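# Six arms set a framed panel onto sawhorses

## Task

Put the framed panel down so it lies on top of the sawhorses, using the six arms whose bases are fixed at these scene positions in metres, with facing angles in degrees counter-clockwise from +x: arm1 at x=-0.41 y=+1.01 z=+0.86 facing -85; arm2 at x=+0.34 y=+0.99 z=+0.90 facing -92; arm3 at x=-0.32 y=-1.00 z=+0.85 facing +91; arm4 at x=+0.41 y=-1.02 z=+0.85 facing +88; arm5 at x=+1.48 y=+0.04 z=+0.52 facing +180; arm6 at x=-1.48 y=-0.04 z=+0.47 facing +4. At the end every gripper must have released the panel and every arm must have moved away. The panel has to stay on the sawhorses by itself; if a robot is still what holds it there, the goal is not met.

## Robot and tools

Robots: six identical i2rt Big YAM arms named arm1 to arm6. Each has six revolute joints, a two-finger gripper and a wrist camera (arm1_cam_wrist ... arm6_cam_wrist). A fixed room camera, cam_high, also watches the scene. The hand can reach roughly 1.0 m out from the joint 1 axis. The arms act independently: one being stuck or slow does not pause the others.

Frame: one shared scene frame, origin on the floor, +z upward. The base positions and facing angles are listed in the task. The hand point is halfway between the fingertips; the hand's z axis runs along the fingers and the fingers close along its y axis. No result line prints the true base pose.

execute_actions: argument actions is a list holding either zero or one action. An action is an object whose keys are arm names; under each arm goes a single key joints, an object of absolute joint targets (not offsets from the current position). Any subset of joints may be given per arm, and several arms can be commanded in the same action; all start together and may finish at different moments. Keys and units: joint1_rad to joint6_rad in radians, gripper_m in metres.
- joint1_rad, -2.879 to 2.879: spins the arm about its base, positive counter-clockwise seen from above; 0 points the arm along its base facing.
- joint2_rad, 0 to 3.141: shoulder; 0 has the upper arm lying back roughly horizontal, increasing lifts it up and over to the front.
- joint3_rad, 0 to 3.019: elbow; 0 is fully folded, increasing straightens it.
- joint4_rad, -1.692 to 1.57: hand pitch, positive tilts fingers up.
- joint5_rad, -1.57 to 1.57: hand yaw, positive toward the arm's right side.
- joint6_rad, -2.094 to 2.094: hand roll, positive clockwise when viewed from behind the hand.
- gripper_m, 0 to 0.093: fingertip gap; grip force tops out near 50 to 62 N per pad, lower on some grippers.
Completion tolerances: ±0.045, ±0.14, ±0.09, ±0.055, ±0.03, ±0.035 rad for joints 1 to 6 and ±0.003 m for the gripper. With joints 1 and 6 at 0 and the hand level and forward, the wrist camera rides on top of the hand looking toward the fingertips. Joints move at different speeds, so the hand can sweep a wide arc between postures. A target very near the current reading may produce no motion. Joints you leave out may still be driving toward an earlier target. An unknown key or an out-of-range number makes the whole call rejected with nothing moving. Optional cameras: a list of camera names or "all"; omitted, null or ["all"] returns every camera, [] returns none. An empty actions list just reports state and pictures.

wait: seconds from 0 to 10; commands nothing new and returns the same report as an empty action.

zoom_image: camera (one name) and region [x0, y0, x1, y1] in pixels of that camera's latest full image, top-left is (0, 0), at most 504 by 504. Only cameras included in the most recent result can be zoomed.

finished_scene: scene, the integer number of the scene being closed. It is final; the panel must already be resting correctly. Replying without any tool call also ends the run.

Reading results: joint_positions gives current angles. The pictures line lists the cameras in the order of the returned images. joint_status tells how each commanded motion ended: off_target means it stopped short and may still be pressing; contact_stop or time_out means it gave up its target and holds where it stopped, though a timed-out joint may keep a target (capped at 0.375, 0.375, 0.113, 0.225, 0.075, 0.3 rad from its position for joints 1 to 6) and carry on pushing, which on_its_own reports. In on_its_own, held at is the held target, not the actual angle. Sending a joint its reported position relieves a push. "joint command not followed" (often with a cause: line) means a self/inter-arm clearance check blocked that arm's joint targets; those joints read not_followed, the gripper part still runs, and the blocked targets may be retried on later actions. That check is not foolproof and ignores fingers, gripper housings and wrist cameras. A joint carrying load can sag. If a call reports a stop, the rest of the calls in that reply for this scene are skipped. Between calls the robots keep obeying the last command.

Heat: holding loads or pushing warms motors. A MOTOR HOT line appears from 85 °C; at 100 °C the arm goes limp and drops (OVER-TEMPERATURE FAULT), and its unfinished keys show limit_stop_at_motor_heat; resend targets afterwards. Some heat carries into the next scene.

Avoid: two arms squeezing against each other (ends the run; hard hits may too), knocking anything out of the work area or onto the floor (fails), dropping, slipping or slamming the panel, and arms straining against objects, since a Big YAM keeps pressing hard after contact. Loose objects may occasionally get a brief shove. Shorter robot motion time is better.

Each tool is called as name(argument=value, ...), one argument or row to a line, values as JSON.

## Session

execute_actions(
  actions=[],
)

Scene clock: 0.00 s.
Motor temperatures (°C, as the motors report them): arm1=[25 26 24 24 24 27] | arm2=[25 26 26 26 26 24] | arm3=[25 27 26 27 27 27] | arm4=[25 23 25 26 24 26] | arm5=[26 26 26 26 26 25] | arm6=[24 26 24 24 25 24]
arm1.joint_positions: joint1_rad=+0.246 joint2_rad=+0.621 joint3_rad=+1.441 joint4_rad=-1.223 joint5_rad=-0.069 joint6_rad=-0.304 gripper_m=+0.095
arm1.joint_status: not commanded
arm1.hand: x=-0.3236 y=+0.7838 z=+1.4524 quat_wxyz=(-0.415, -0.358, -0.755, +0.360) (m; scene frame)
arm2.joint_positions: joint1_rad=+0.267 joint2_rad=+0.640 joint3_rad=+1.352 joint4_rad=-1.223 joint5_rad=+0.281 joint6_rad=+0.130 gripper_m=+0.095
arm2.joint_status: not commanded
arm2.hand: x=+0.3549 y=+0.7278 z=+1.4433 quat_wxyz=(-0.339, -0.626, -0.587, +0.386) (m; scene frame)
arm3.joint_positions: joint1_rad=+0.073 joint2_rad=+0.440 joint3_rad=+1.364 joint4_rad=-1.351 joint5_rad=-0.130 joint6_rad=+0.288 gripper_m=+0.094
arm3.joint_status: not commanded
arm3.hand: x=-0.3448 y=-0.8443 z=+1.4071 quat_wxyz=(-0.257, +0.554, -0.629, -0.481) (m; scene frame)
arm4.joint_positions: joint1_rad=-0.186 joint2_rad=+0.595 joint3_rad=+1.406 joint4_rad=-1.243 joint5_rad=-0.006 joint6_rad=+0.513 gripper_m=+0.094
arm4.joint_status: not commanded
arm4.hand: x=+0.4635 y=-0.7905 z=+1.4248 quat_wxyz=(-0.315, +0.343, -0.771, -0.435) (m; scene frame)
arm5.joint_positions: joint1_rad=-0.217 joint2_rad=+0.633 joint3_rad=+1.357 joint4_rad=-1.515 joint5_rad=+0.109 joint6_rad=-0.418 gripper_m=+0.095
arm5.joint_status: not commanded
arm5.hand: x=+1.2680 y=+0.0983 z=+1.0128 quat_wxyz=(-0.172, +0.921, +0.071, -0.342) (m; scene frame)
arm6.joint_positions: joint1_rad=-0.295 joint2_rad=+0.555 joint3_rad=+1.432 joint4_rad=-1.223 joint5_rad=-0.082 joint6_rad=-0.488 gripper_m=+0.094
arm6.joint_status: not commanded
arm6.hand: x=-1.2662 y=-0.0684 z=+1.0692 quat_wxyz=(-0.550, +0.134, -0.807, +0.168) (m; scene frame)
pictures: arm1_cam_wrist, arm2_cam_wrist, arm3_cam_wrist, arm4_cam_wrist, arm5_cam_wrist, arm6_cam_wrist, cam_high
Images, in order (width x height): arm1_cam_wrist 616x616, arm2_cam_wrist 616x616, arm3_cam_wrist 616x616, arm4_cam_wrist 616x616, arm5_cam_wrist 616x616, arm6_cam_wrist 616x616, cam_high 672x504.

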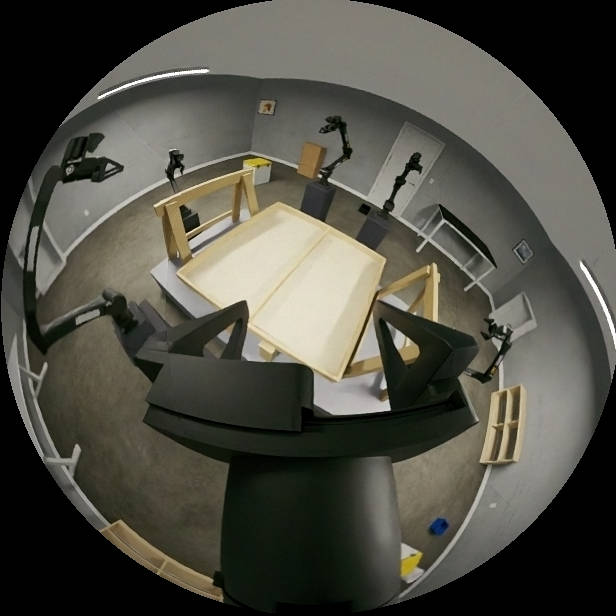

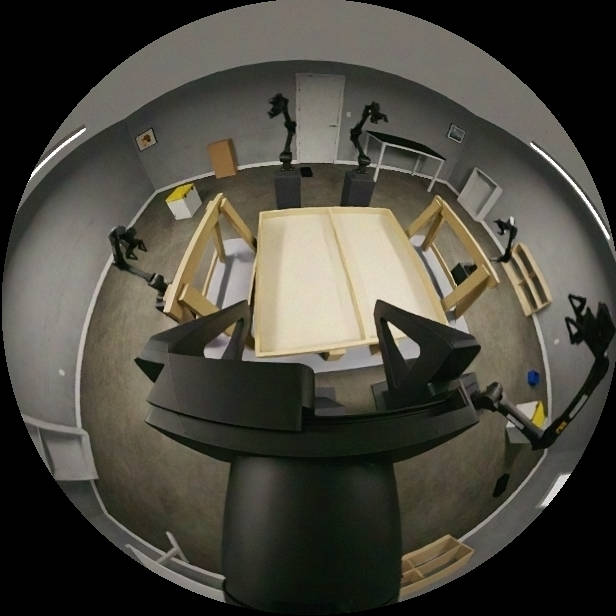

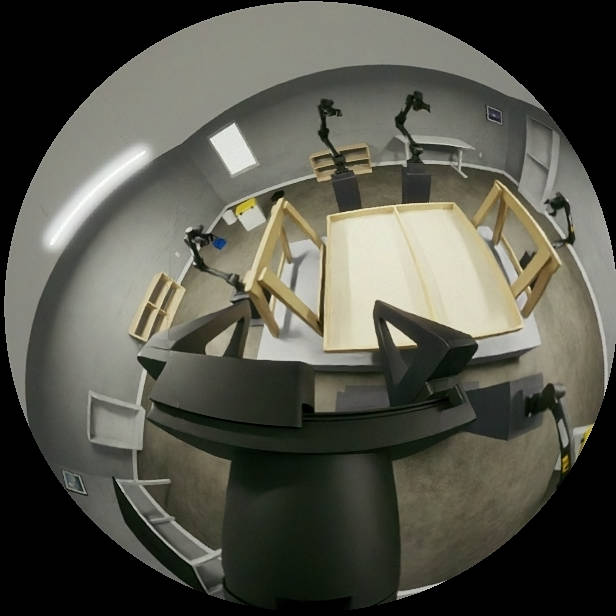

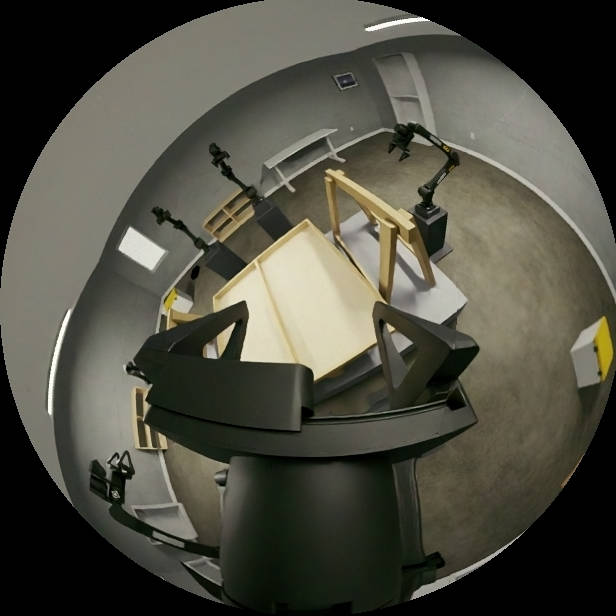

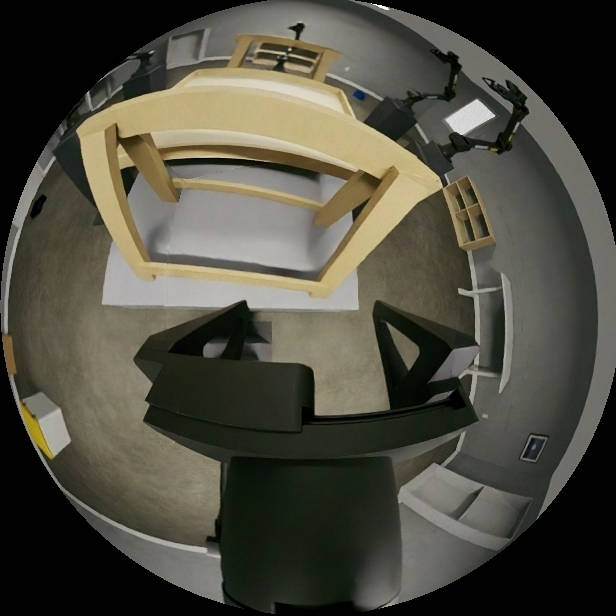

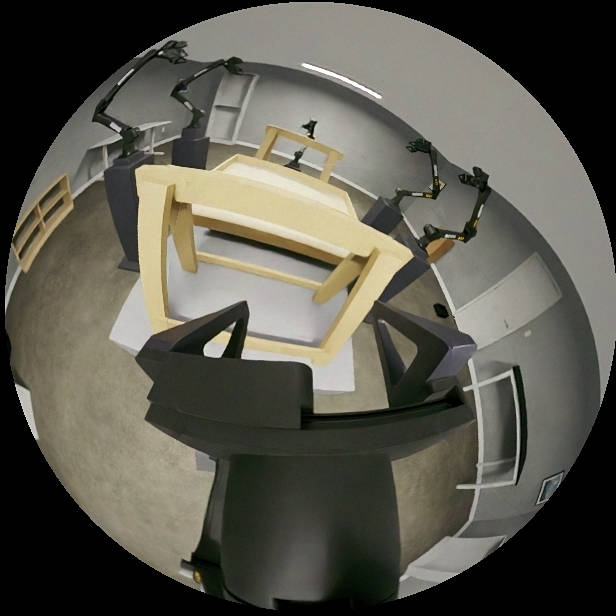

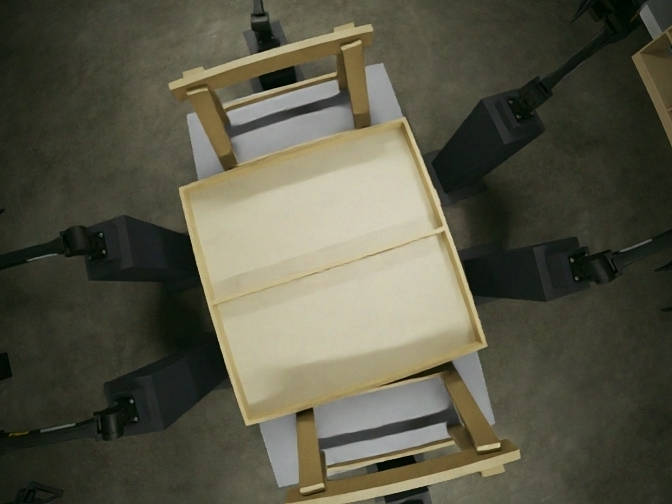

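execute_actions(
  actions=[
    {"arm1":{"joints":{"joint1_rad":-0.087,"joint2_rad":1.6,"joint3_rad":1.0,"joint4_rad":-0.97,"joint5_rad":0,"joint6_rad":1.57}},"arm2":{"joints":{"joint1_rad":0.035,"joint2_rad":1.9,"joint3_rad":1.1,"joint4_rad":-0.77,"joint5_rad":0,"joint6_rad":1.57}},"arm3":{"joints":{"joint1_rad":-0.017,"joint2_rad":1.3,"joint3_rad":1.0,"joint4_rad":-1.27,"joint5_rad":0,"joint6_rad":1.57}},"arm4":{"joints":{"joint1_rad":0.035,"joint2_rad":1.8,"joint3_rad":0.9,"joint4_rad":-0.67,"joint5_rad":0,"joint6_rad":1.57}},"arm5":{"joints":{"joint1_rad":0,"joint2_rad":0.4,"joint3_rad":0.6,"joint4_rad":-0.2,"joint5_rad":0,"joint6_rad":0}},"arm6":{"joints":{"joint1_rad":-0.07,"joint2_rad":0.4,"joint3_rad":0.8,"joint4_rad":-0.4,"joint5_rad":0,"joint6_rad":0}}},
  ],
)

Scene clock: 17.97 s.
Motor temperatures (°C, as the motors report them): arm1=[25 26 27 24 24 27] | arm2=[25 26 29 26 26 24] | arm3=[25 27 28 27 27 27] | arm4=[25 23 28 26 24 26] | arm5=[26 26 28 26 26 25] | arm6=[24 26 26 24 25 24]
arm1.joint_positions: joint1_rad=-0.082 joint2_rad=+1.582 joint3_rad=+0.980 joint4_rad=-0.977 joint5_rad=-0.002 joint6_rad=+1.558 gripper_m=+0.095
arm1.joint_status: all done
arm1.hand: x=-0.4094 y=+0.6027 z=+0.9085 quat_wxyz=(+0.007, -1.000, -0.011, -0.002) (m; scene frame)
arm2.joint_positions: joint1_rad=+0.040 joint2_rad=+1.892 joint3_rad=+1.101 joint4_rad=-0.787 joint5_rad=+0.002 joint6_rad=+1.553 gripper_m=+0.095
arm2.joint_status: all done
arm2.hand: x=+0.3396 y=+0.5177 z=+0.8501 quat_wxyz=(+0.005, -1.000, -0.009, +0.004) (m; scene frame)
arm3.joint_positions: joint1_rad=-0.014 joint2_rad=+1.285 joint3_rad=+0.998 joint4_rad=-1.274 joint5_rad=-0.005 joint6_rad=+1.561 gripper_m=+0.094
arm3.joint_status: all done
arm3.hand: x=-0.3132 y=-0.6518 z=+1.0105 quat_wxyz=(+0.008, +0.004, -1.000, -0.008) (m; scene frame)
arm4.joint_positions: joint1_rad=+0.024 joint2_rad=+1.793 joint3_rad=+0.892 joint4_rad=-0.679 joint5_rad=-0.002 joint6_rad=+1.559 gripper_m=+0.094
arm4.joint_status: all done
arm4.hand: x=+0.4105 y=-0.6137 z=+0.7913 quat_wxyz=(+0.006, +0.002, -1.000, +0.007) (m; scene frame)
arm5.joint_positions: joint1_rad=-0.005 joint2_rad=+0.406 joint3_rad=+0.593 joint4_rad=-0.220 joint5_rad=+0.002 joint6_rad=-0.016 gripper_m=+0.095
arm5.joint_status: all done
arm5.hand: x=+1.1516 y=+0.0372 z=+0.9290 quat_wxyz=(-0.013, +0.720, +0.004, -0.694) (m; scene frame)
arm6.joint_positions: joint1_rad=-0.074 joint2_rad=+0.405 joint3_rad=+0.789 joint4_rad=-0.422 joint5_rad=-0.005 joint6_rad=-0.015 gripper_m=+0.094
arm6.joint_status: all done
arm6.hand: x=-1.1744 y=-0.0349 z=+0.9468 quat_wxyz=(-0.694, +0.009, -0.720, +0.003) (m; scene frame)
pictures: arm1_cam_wrist, arm2_cam_wrist, arm3_cam_wrist, arm4_cam_wrist, arm5_cam_wrist, arm6_cam_wrist, cam_high
Images, in order (width x height): arm1_cam_wrist 616x616, arm2_cam_wrist 616x616, arm3_cam_wrist 616x616, arm4_cam_wrist 616x616, arm5_cam_wrist 616x616, arm6_cam_wrist 616x616, cam_high 672x504.

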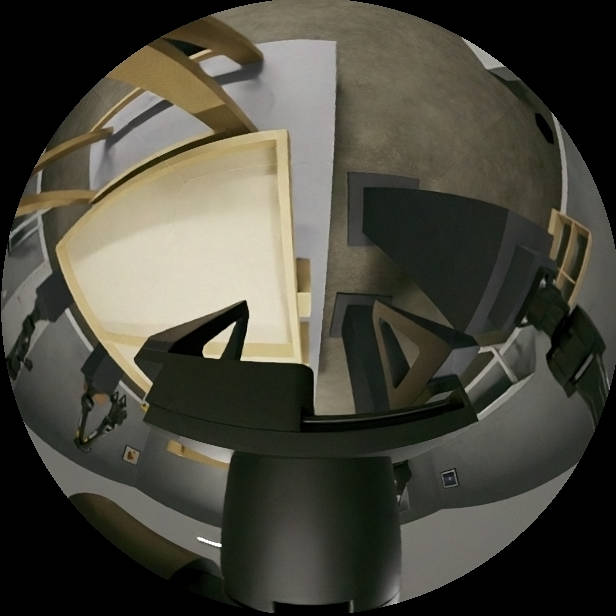

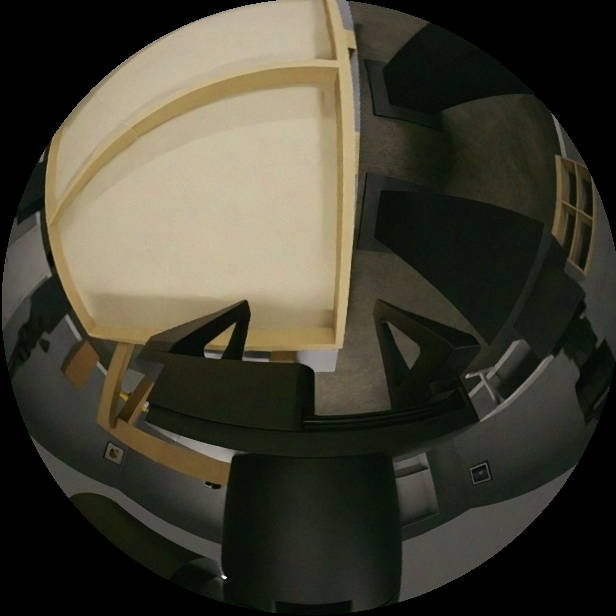

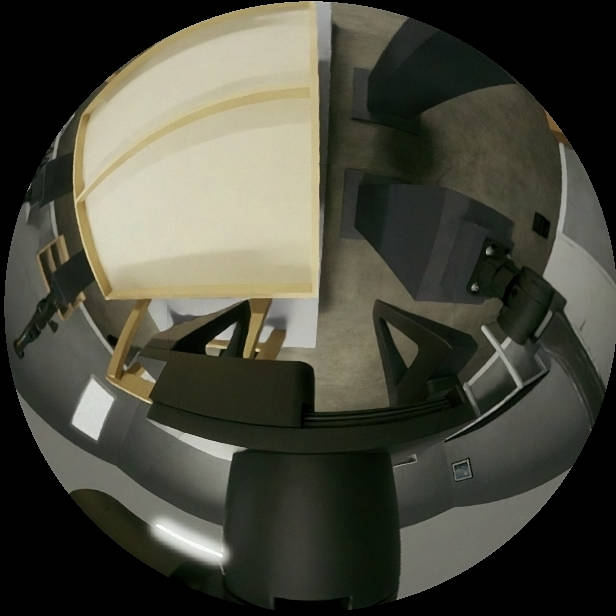

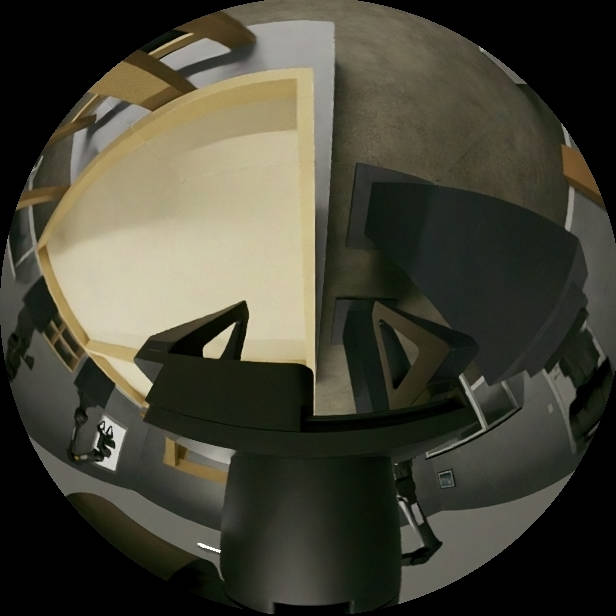

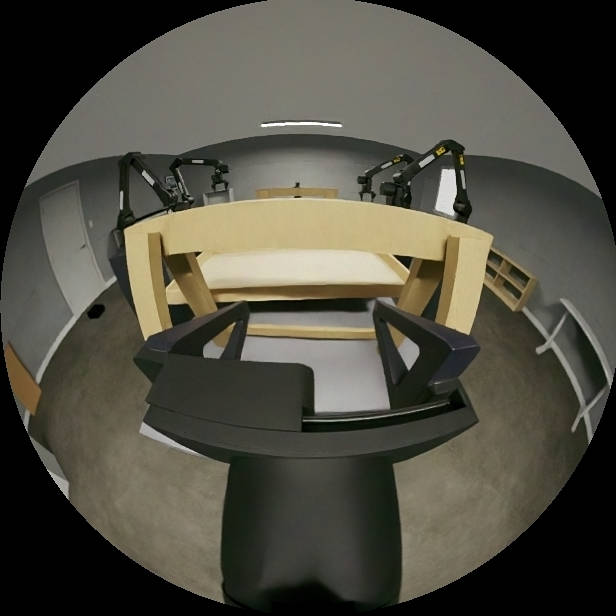

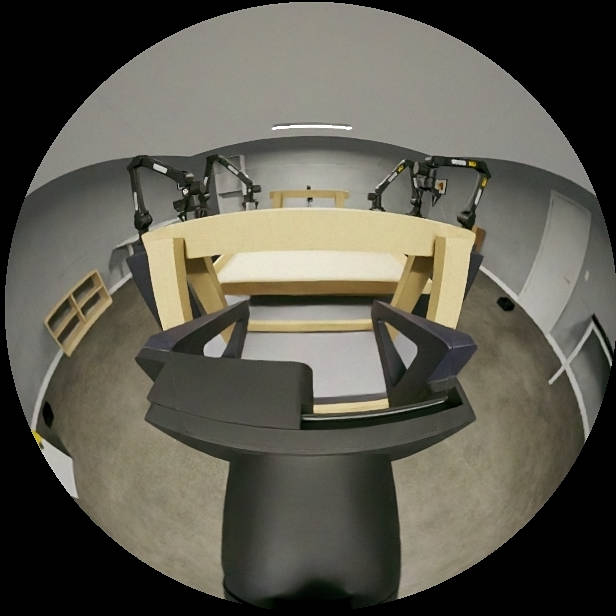

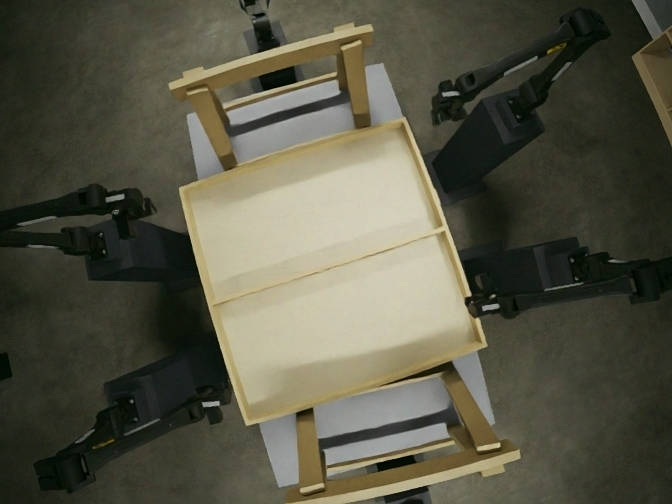

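execute_actions(
  actions=[
    {"arm1":{"joints":{"joint2_rad":2.11,"joint3_rad":0.97,"joint4_rad":-0.43}},"arm2":{"joints":{"joint2_rad":2.17,"joint3_rad":0.88,"joint4_rad":-0.28}},"arm3":{"joints":{"joint2_rad":1.98,"joint3_rad":0.775,"joint4_rad":-0.365}},"arm4":{"joints":{"joint2_rad":2.06,"joint3_rad":0.91,"joint4_rad":-0.42}},"arm5":{"joints":{"joint2_rad":0.9,"joint3_rad":0.42,"joint4_rad":-0.5}},"arm6":{"joints":{"joint2_rad":0.9,"joint3_rad":0.42,"joint4_rad":-0.5}}},
  ],
)

Scene clock: 37.70 s.
Motor temperatures (°C, as the motors report them): arm1=[25 27 29 24 24 27] | arm2=[25 27 28 26 26 24] | arm3=[25 27 29 27 27 27] | arm4=[25 24 28 26 24 26] | arm5=[26 26 30 26 26 25] | arm6=[24 26 29 25 25 24]
arm1.joint_positions: joint1_rad=-0.082 joint2_rad=+2.110 joint3_rad=+0.963 joint4_rad=-0.442 joint5_rad=-0.002 joint6_rad=+1.559 gripper_m=+0.095
arm1.joint_status: all done
arm1.hand: x=-0.4089 y=+0.5842 z=+0.6884 quat_wxyz=(+0.012, -1.000, -0.011, -0.002) (m; scene frame)
arm2.joint_positions: joint1_rad=+0.040 joint2_rad=+2.173 joint3_rad=+0.869 joint4_rad=-0.296 joint5_rad=+0.002 joint6_rad=+1.555 gripper_m=+0.095
arm2.joint_status: all done
arm2.hand: x=+0.3385 y=+0.6049 z=+0.6893 quat_wxyz=(+0.016, -1.000, -0.009, +0.004) (m; scene frame)
arm3.joint_positions: joint1_rad=-0.014 joint2_rad=+1.961 joint3_rad=+0.779 joint4_rad=-0.374 joint5_rad=-0.004 joint6_rad=+1.561 gripper_m=+0.095
arm3.joint_status: all done
arm3.hand: x=-0.3163 y=-0.6219 z=+0.7071 quat_wxyz=(+0.007, +0.003, -1.000, -0.010) (m; scene frame)
arm4.joint_positions: joint1_rad=+0.024 joint2_rad=+2.071 joint3_rad=+0.894 joint4_rad=-0.429 joint5_rad=-0.002 joint6_rad=+1.560 gripper_m=+0.094
arm4.joint_status: all done
arm4.hand: x=+0.4093 y=-0.6201 z=+0.6835 quat_wxyz=(+0.006, +0.002, -1.000, +0.020) (m; scene frame)
arm5.joint_positions: joint1_rad=-0.005 joint2_rad=+0.897 joint3_rad=+0.404 joint4_rad=-0.493 joint5_rad=+0.002 joint6_rad=-0.015 gripper_m=+0.095
arm5.joint_status: all done
arm5.hand: x=+1.1638 y=+0.0398 z=+0.6067 quat_wxyz=(-0.009, +0.958, +0.002, -0.287) (m; scene frame)
arm6.joint_positions: joint1_rad=-0.074 joint2_rad=+0.900 joint3_rad=+0.398 joint4_rad=-0.501 joint5_rad=-0.005 joint6_rad=-0.015 gripper_m=+0.094
arm6.joint_status: all done
arm6.hand: x=-1.1682 y=-0.0355 z=+0.5493 quat_wxyz=(-0.280, +0.010, -0.960, +0.000) (m; scene frame)
pictures: arm1_cam_wrist, arm2_cam_wrist, arm3_cam_wrist, arm4_cam_wrist, arm5_cam_wrist, arm6_cam_wrist, cam_high
Images, in order (width x height): arm1_cam_wrist 616x616, arm2_cam_wrist 616x616, arm3_cam_wrist 616x616, arm4_cam_wrist 616x616, arm5_cam_wrist 616x616, arm6_cam_wrist 616x616, cam_high 672x504.

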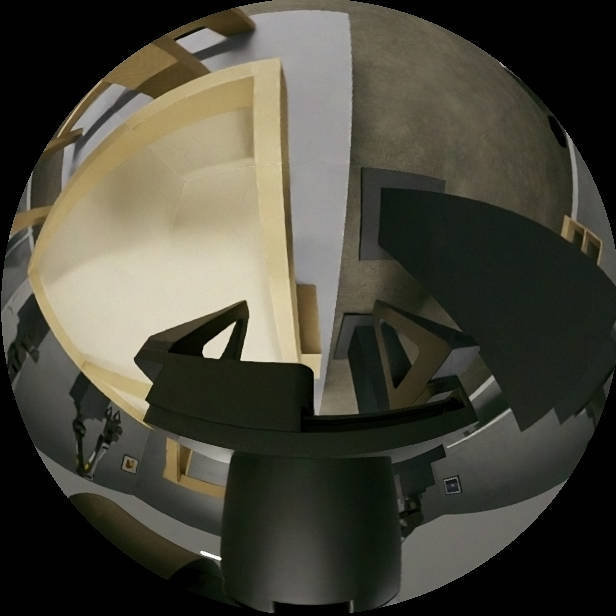

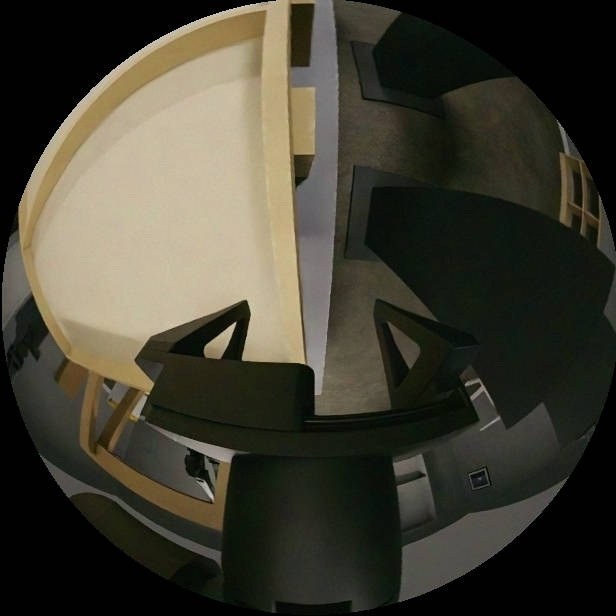

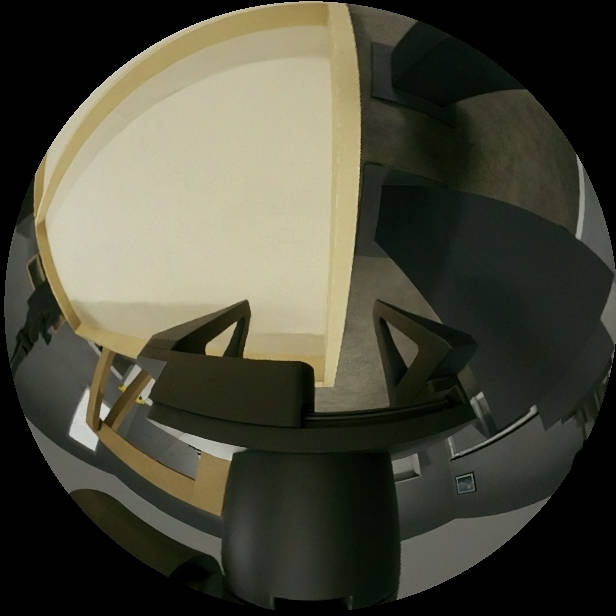

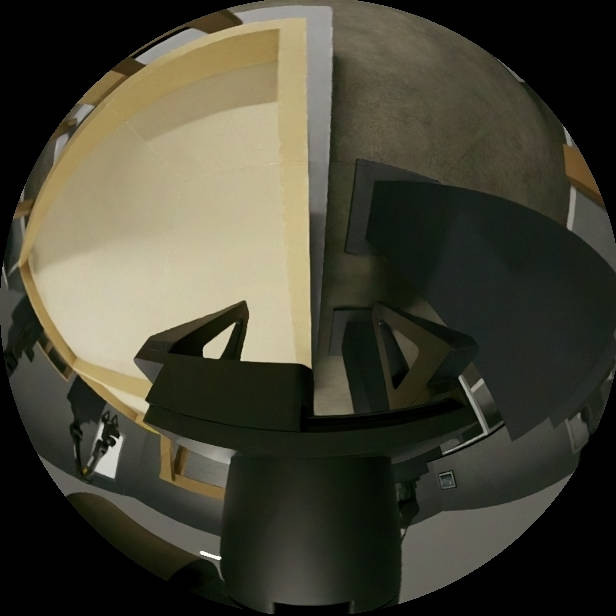

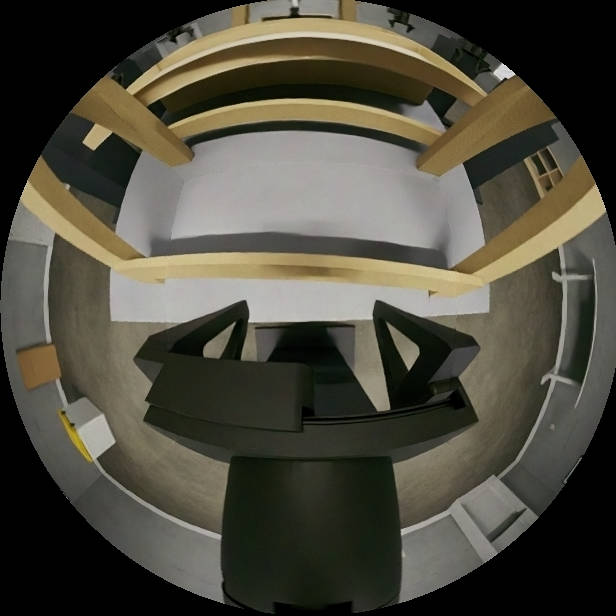

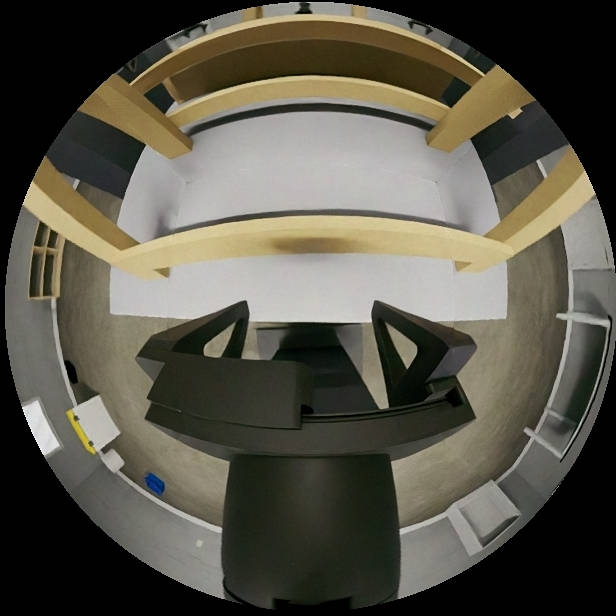

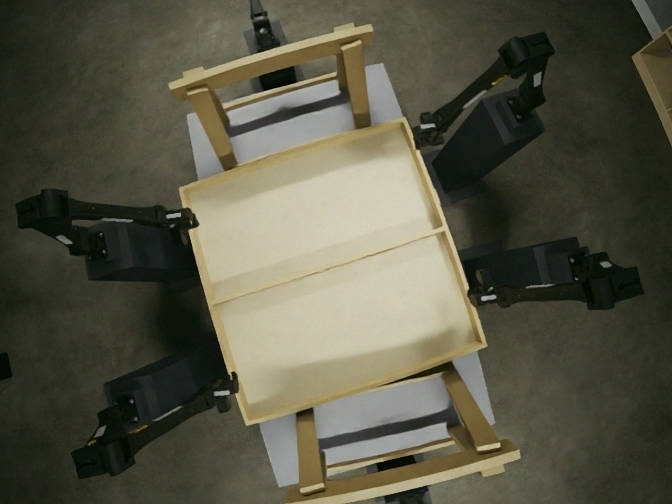

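execute_actions(
  actions=[
    {"arm1":{"joints":{"joint2_rad":2.43,"joint3_rad":1.14,"joint4_rad":-0.26}},"arm2":{"joints":{"joint2_rad":2.5,"joint3_rad":1.055,"joint4_rad":-0.1}},"arm3":{"joints":{"joint2_rad":2.35,"joint3_rad":0.8,"joint4_rad":-0.03}},"arm4":{"joints":{"joint2_rad":2.34,"joint3_rad":0.99,"joint4_rad":-0.19}},"arm5":{"joints":{"joint2_rad":1.83,"joint3_rad":0.455,"joint4_rad":0.3}},"arm6":{"joints":{"joint2_rad":1.6,"joint3_rad":0.435,"joint4_rad":0.1}}},
  ],
)

Scene clock: 47.83 s.
Motor temperatures (°C, as the motors report them): arm1=[25 28 28 24 24 27] | arm2=[25 28 27 26 26 24] | arm3=[25 28 28 27 27 27] | arm4=[25 25 27 26 25 26] | arm5=[26 26 30 26 26 25] | arm6=[24 26 29 24 25 24]
arm1.joint_positions: joint1_rad=-0.082 joint2_rad=+2.258 joint3_rad=+1.126 joint4_rad=-0.307 joint5_rad=-0.001 joint6_rad=+1.560 gripper_m=+0.095
arm1.joint_status: joint2_rad time_out (moved +0.147 of +0.320); the others done
arm1.on_its_own: joint2_rad reads +2.258 and still pushes toward +2.430 since a time_out
arm1.hand: x=-0.4082 y=+0.5019 z=+0.6523 quat_wxyz=(-0.063, -0.998, -0.010, -0.001) (m; scene frame)
arm2.joint_positions: joint1_rad=+0.040 joint2_rad=+2.418 joint3_rad=+1.089 joint4_rad=-0.093 joint5_rad=+0.002 joint6_rad=+1.555 gripper_m=+0.094
arm2.joint_status: all done
arm2.hand: x=+0.3382 y=+0.5124 z=+0.6156 quat_wxyz=(-0.073, -0.997, -0.009, +0.005) (m; scene frame)
arm3.joint_positions: joint1_rad=-0.014 joint2_rad=+2.325 joint3_rad=+0.794 joint4_rad=-0.039 joint5_rad=-0.004 joint6_rad=+1.562 gripper_m=+0.095
arm3.joint_status: all done
arm3.hand: x=-0.3177 y=-0.6526 z=+0.5837 quat_wxyz=(+0.007, +0.003, -1.000, -0.003) (m; scene frame)
arm4.joint_positions: joint1_rad=+0.024 joint2_rad=+2.182 joint3_rad=+0.990 joint4_rad=-0.260 joint5_rad=-0.002 joint6_rad=+1.563 gripper_m=+0.094
arm4.joint_status: joint2_rad time_out (moved +0.111 of +0.269); joint4_rad time_out (moved +0.169 of +0.239); the others done
arm4.on_its_own: joint2_rad reads +2.182 and still pushes toward +2.340 since a time_out; joint4_rad reads -0.260 and still pushes toward -0.190 since a time_out
arm4.hand: x=+0.4095 y=-0.5555 z=+0.6543 quat_wxyz=(+0.006, -0.001, -0.998, -0.058) (m; scene frame)
arm5.joint_positions: joint1_rad=-0.005 joint2_rad=+1.755 joint3_rad=+0.498 joint4_rad=+0.334 joint5_rad=-0.006 joint6_rad=+0.028 gripper_m=+0.095
arm5.joint_status: all done
arm5.hand: x=+1.0509 y=+0.0416 z=+0.4543 quat_wxyz=(+0.001, +0.948, -0.017, -0.317) (m; scene frame)
arm6.joint_positions: joint1_rad=-0.074 joint2_rad=+1.599 joint3_rad=+0.403 joint4_rad=+0.083 joint5_rad=-0.005 joint6_rad=-0.015 gripper_m=+0.094
arm6.joint_status: all done
arm6.hand: x=-1.1261 y=-0.0355 z=+0.4019 quat_wxyz=(-0.227, +0.010, -0.974, +0.000) (m; scene frame)
pictures: arm1_cam_wrist, arm2_cam_wrist, arm3_cam_wrist, arm4_cam_wrist, arm5_cam_wrist, arm6_cam_wrist, cam_high
Images, in order (width x height): arm1_cam_wrist 616x616, arm2_cam_wrist 616x616, arm3_cam_wrist 616x616, arm4_cam_wrist 616x616, arm5_cam_wrist 616x616, arm6_cam_wrist 616x616, cam_high 672x504.

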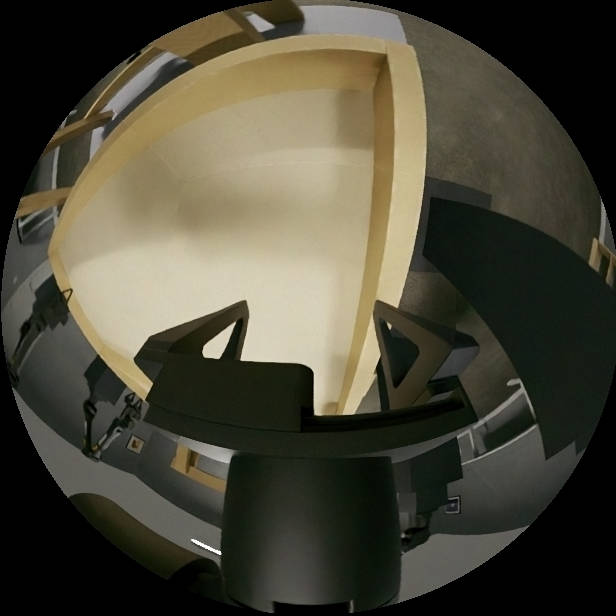

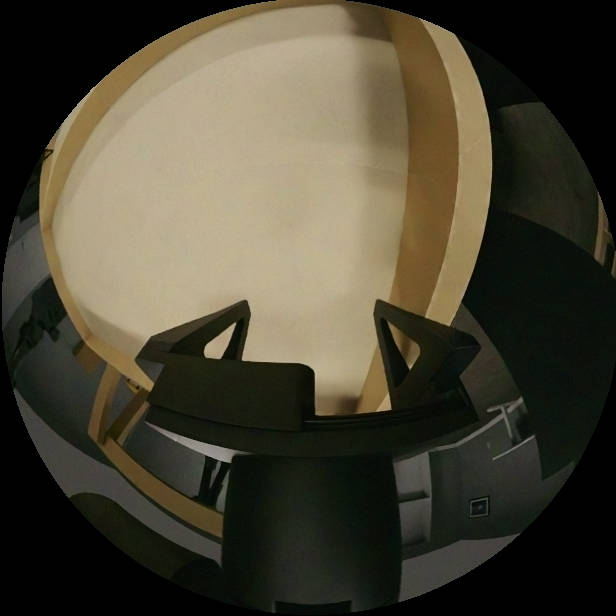

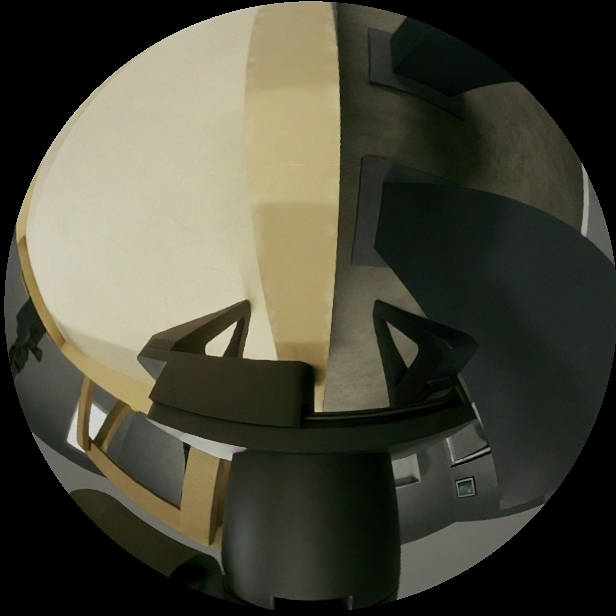

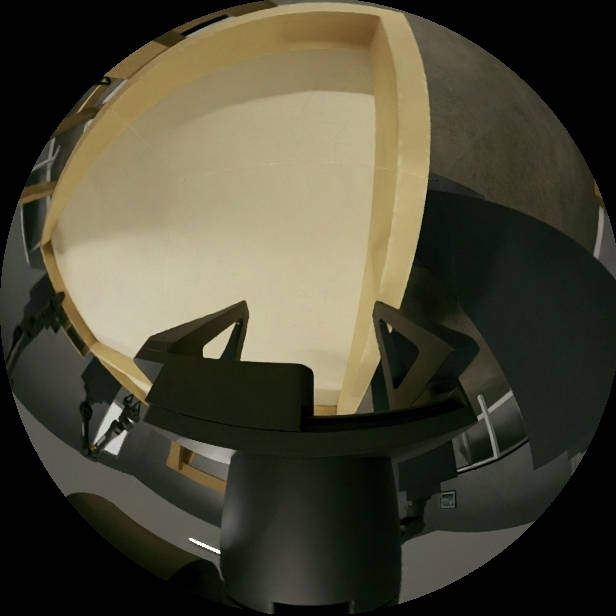

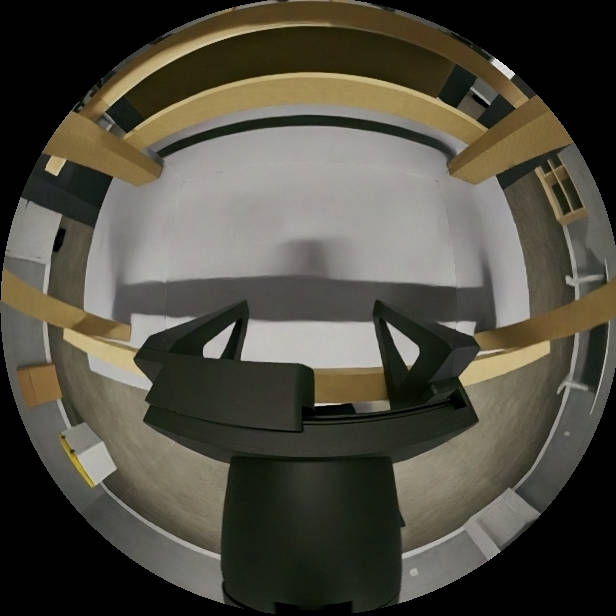

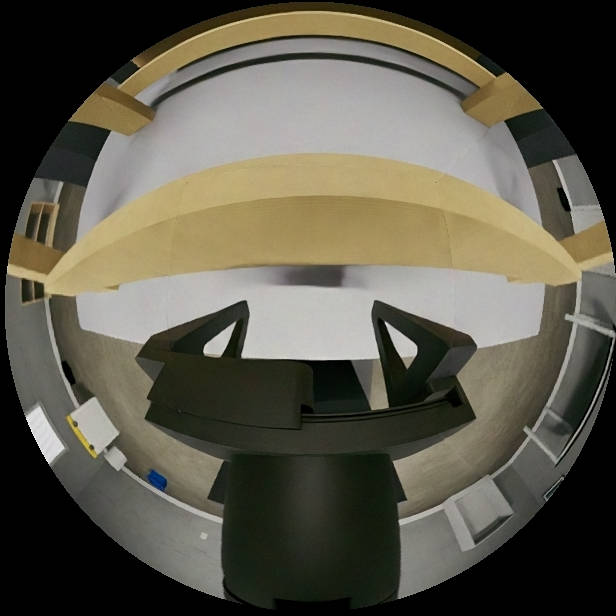

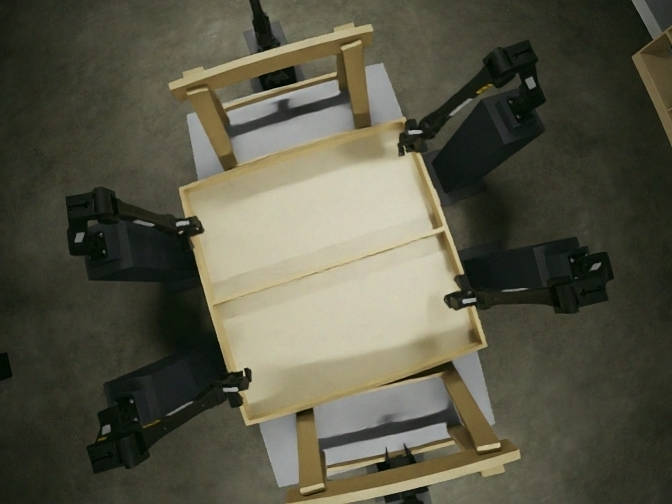

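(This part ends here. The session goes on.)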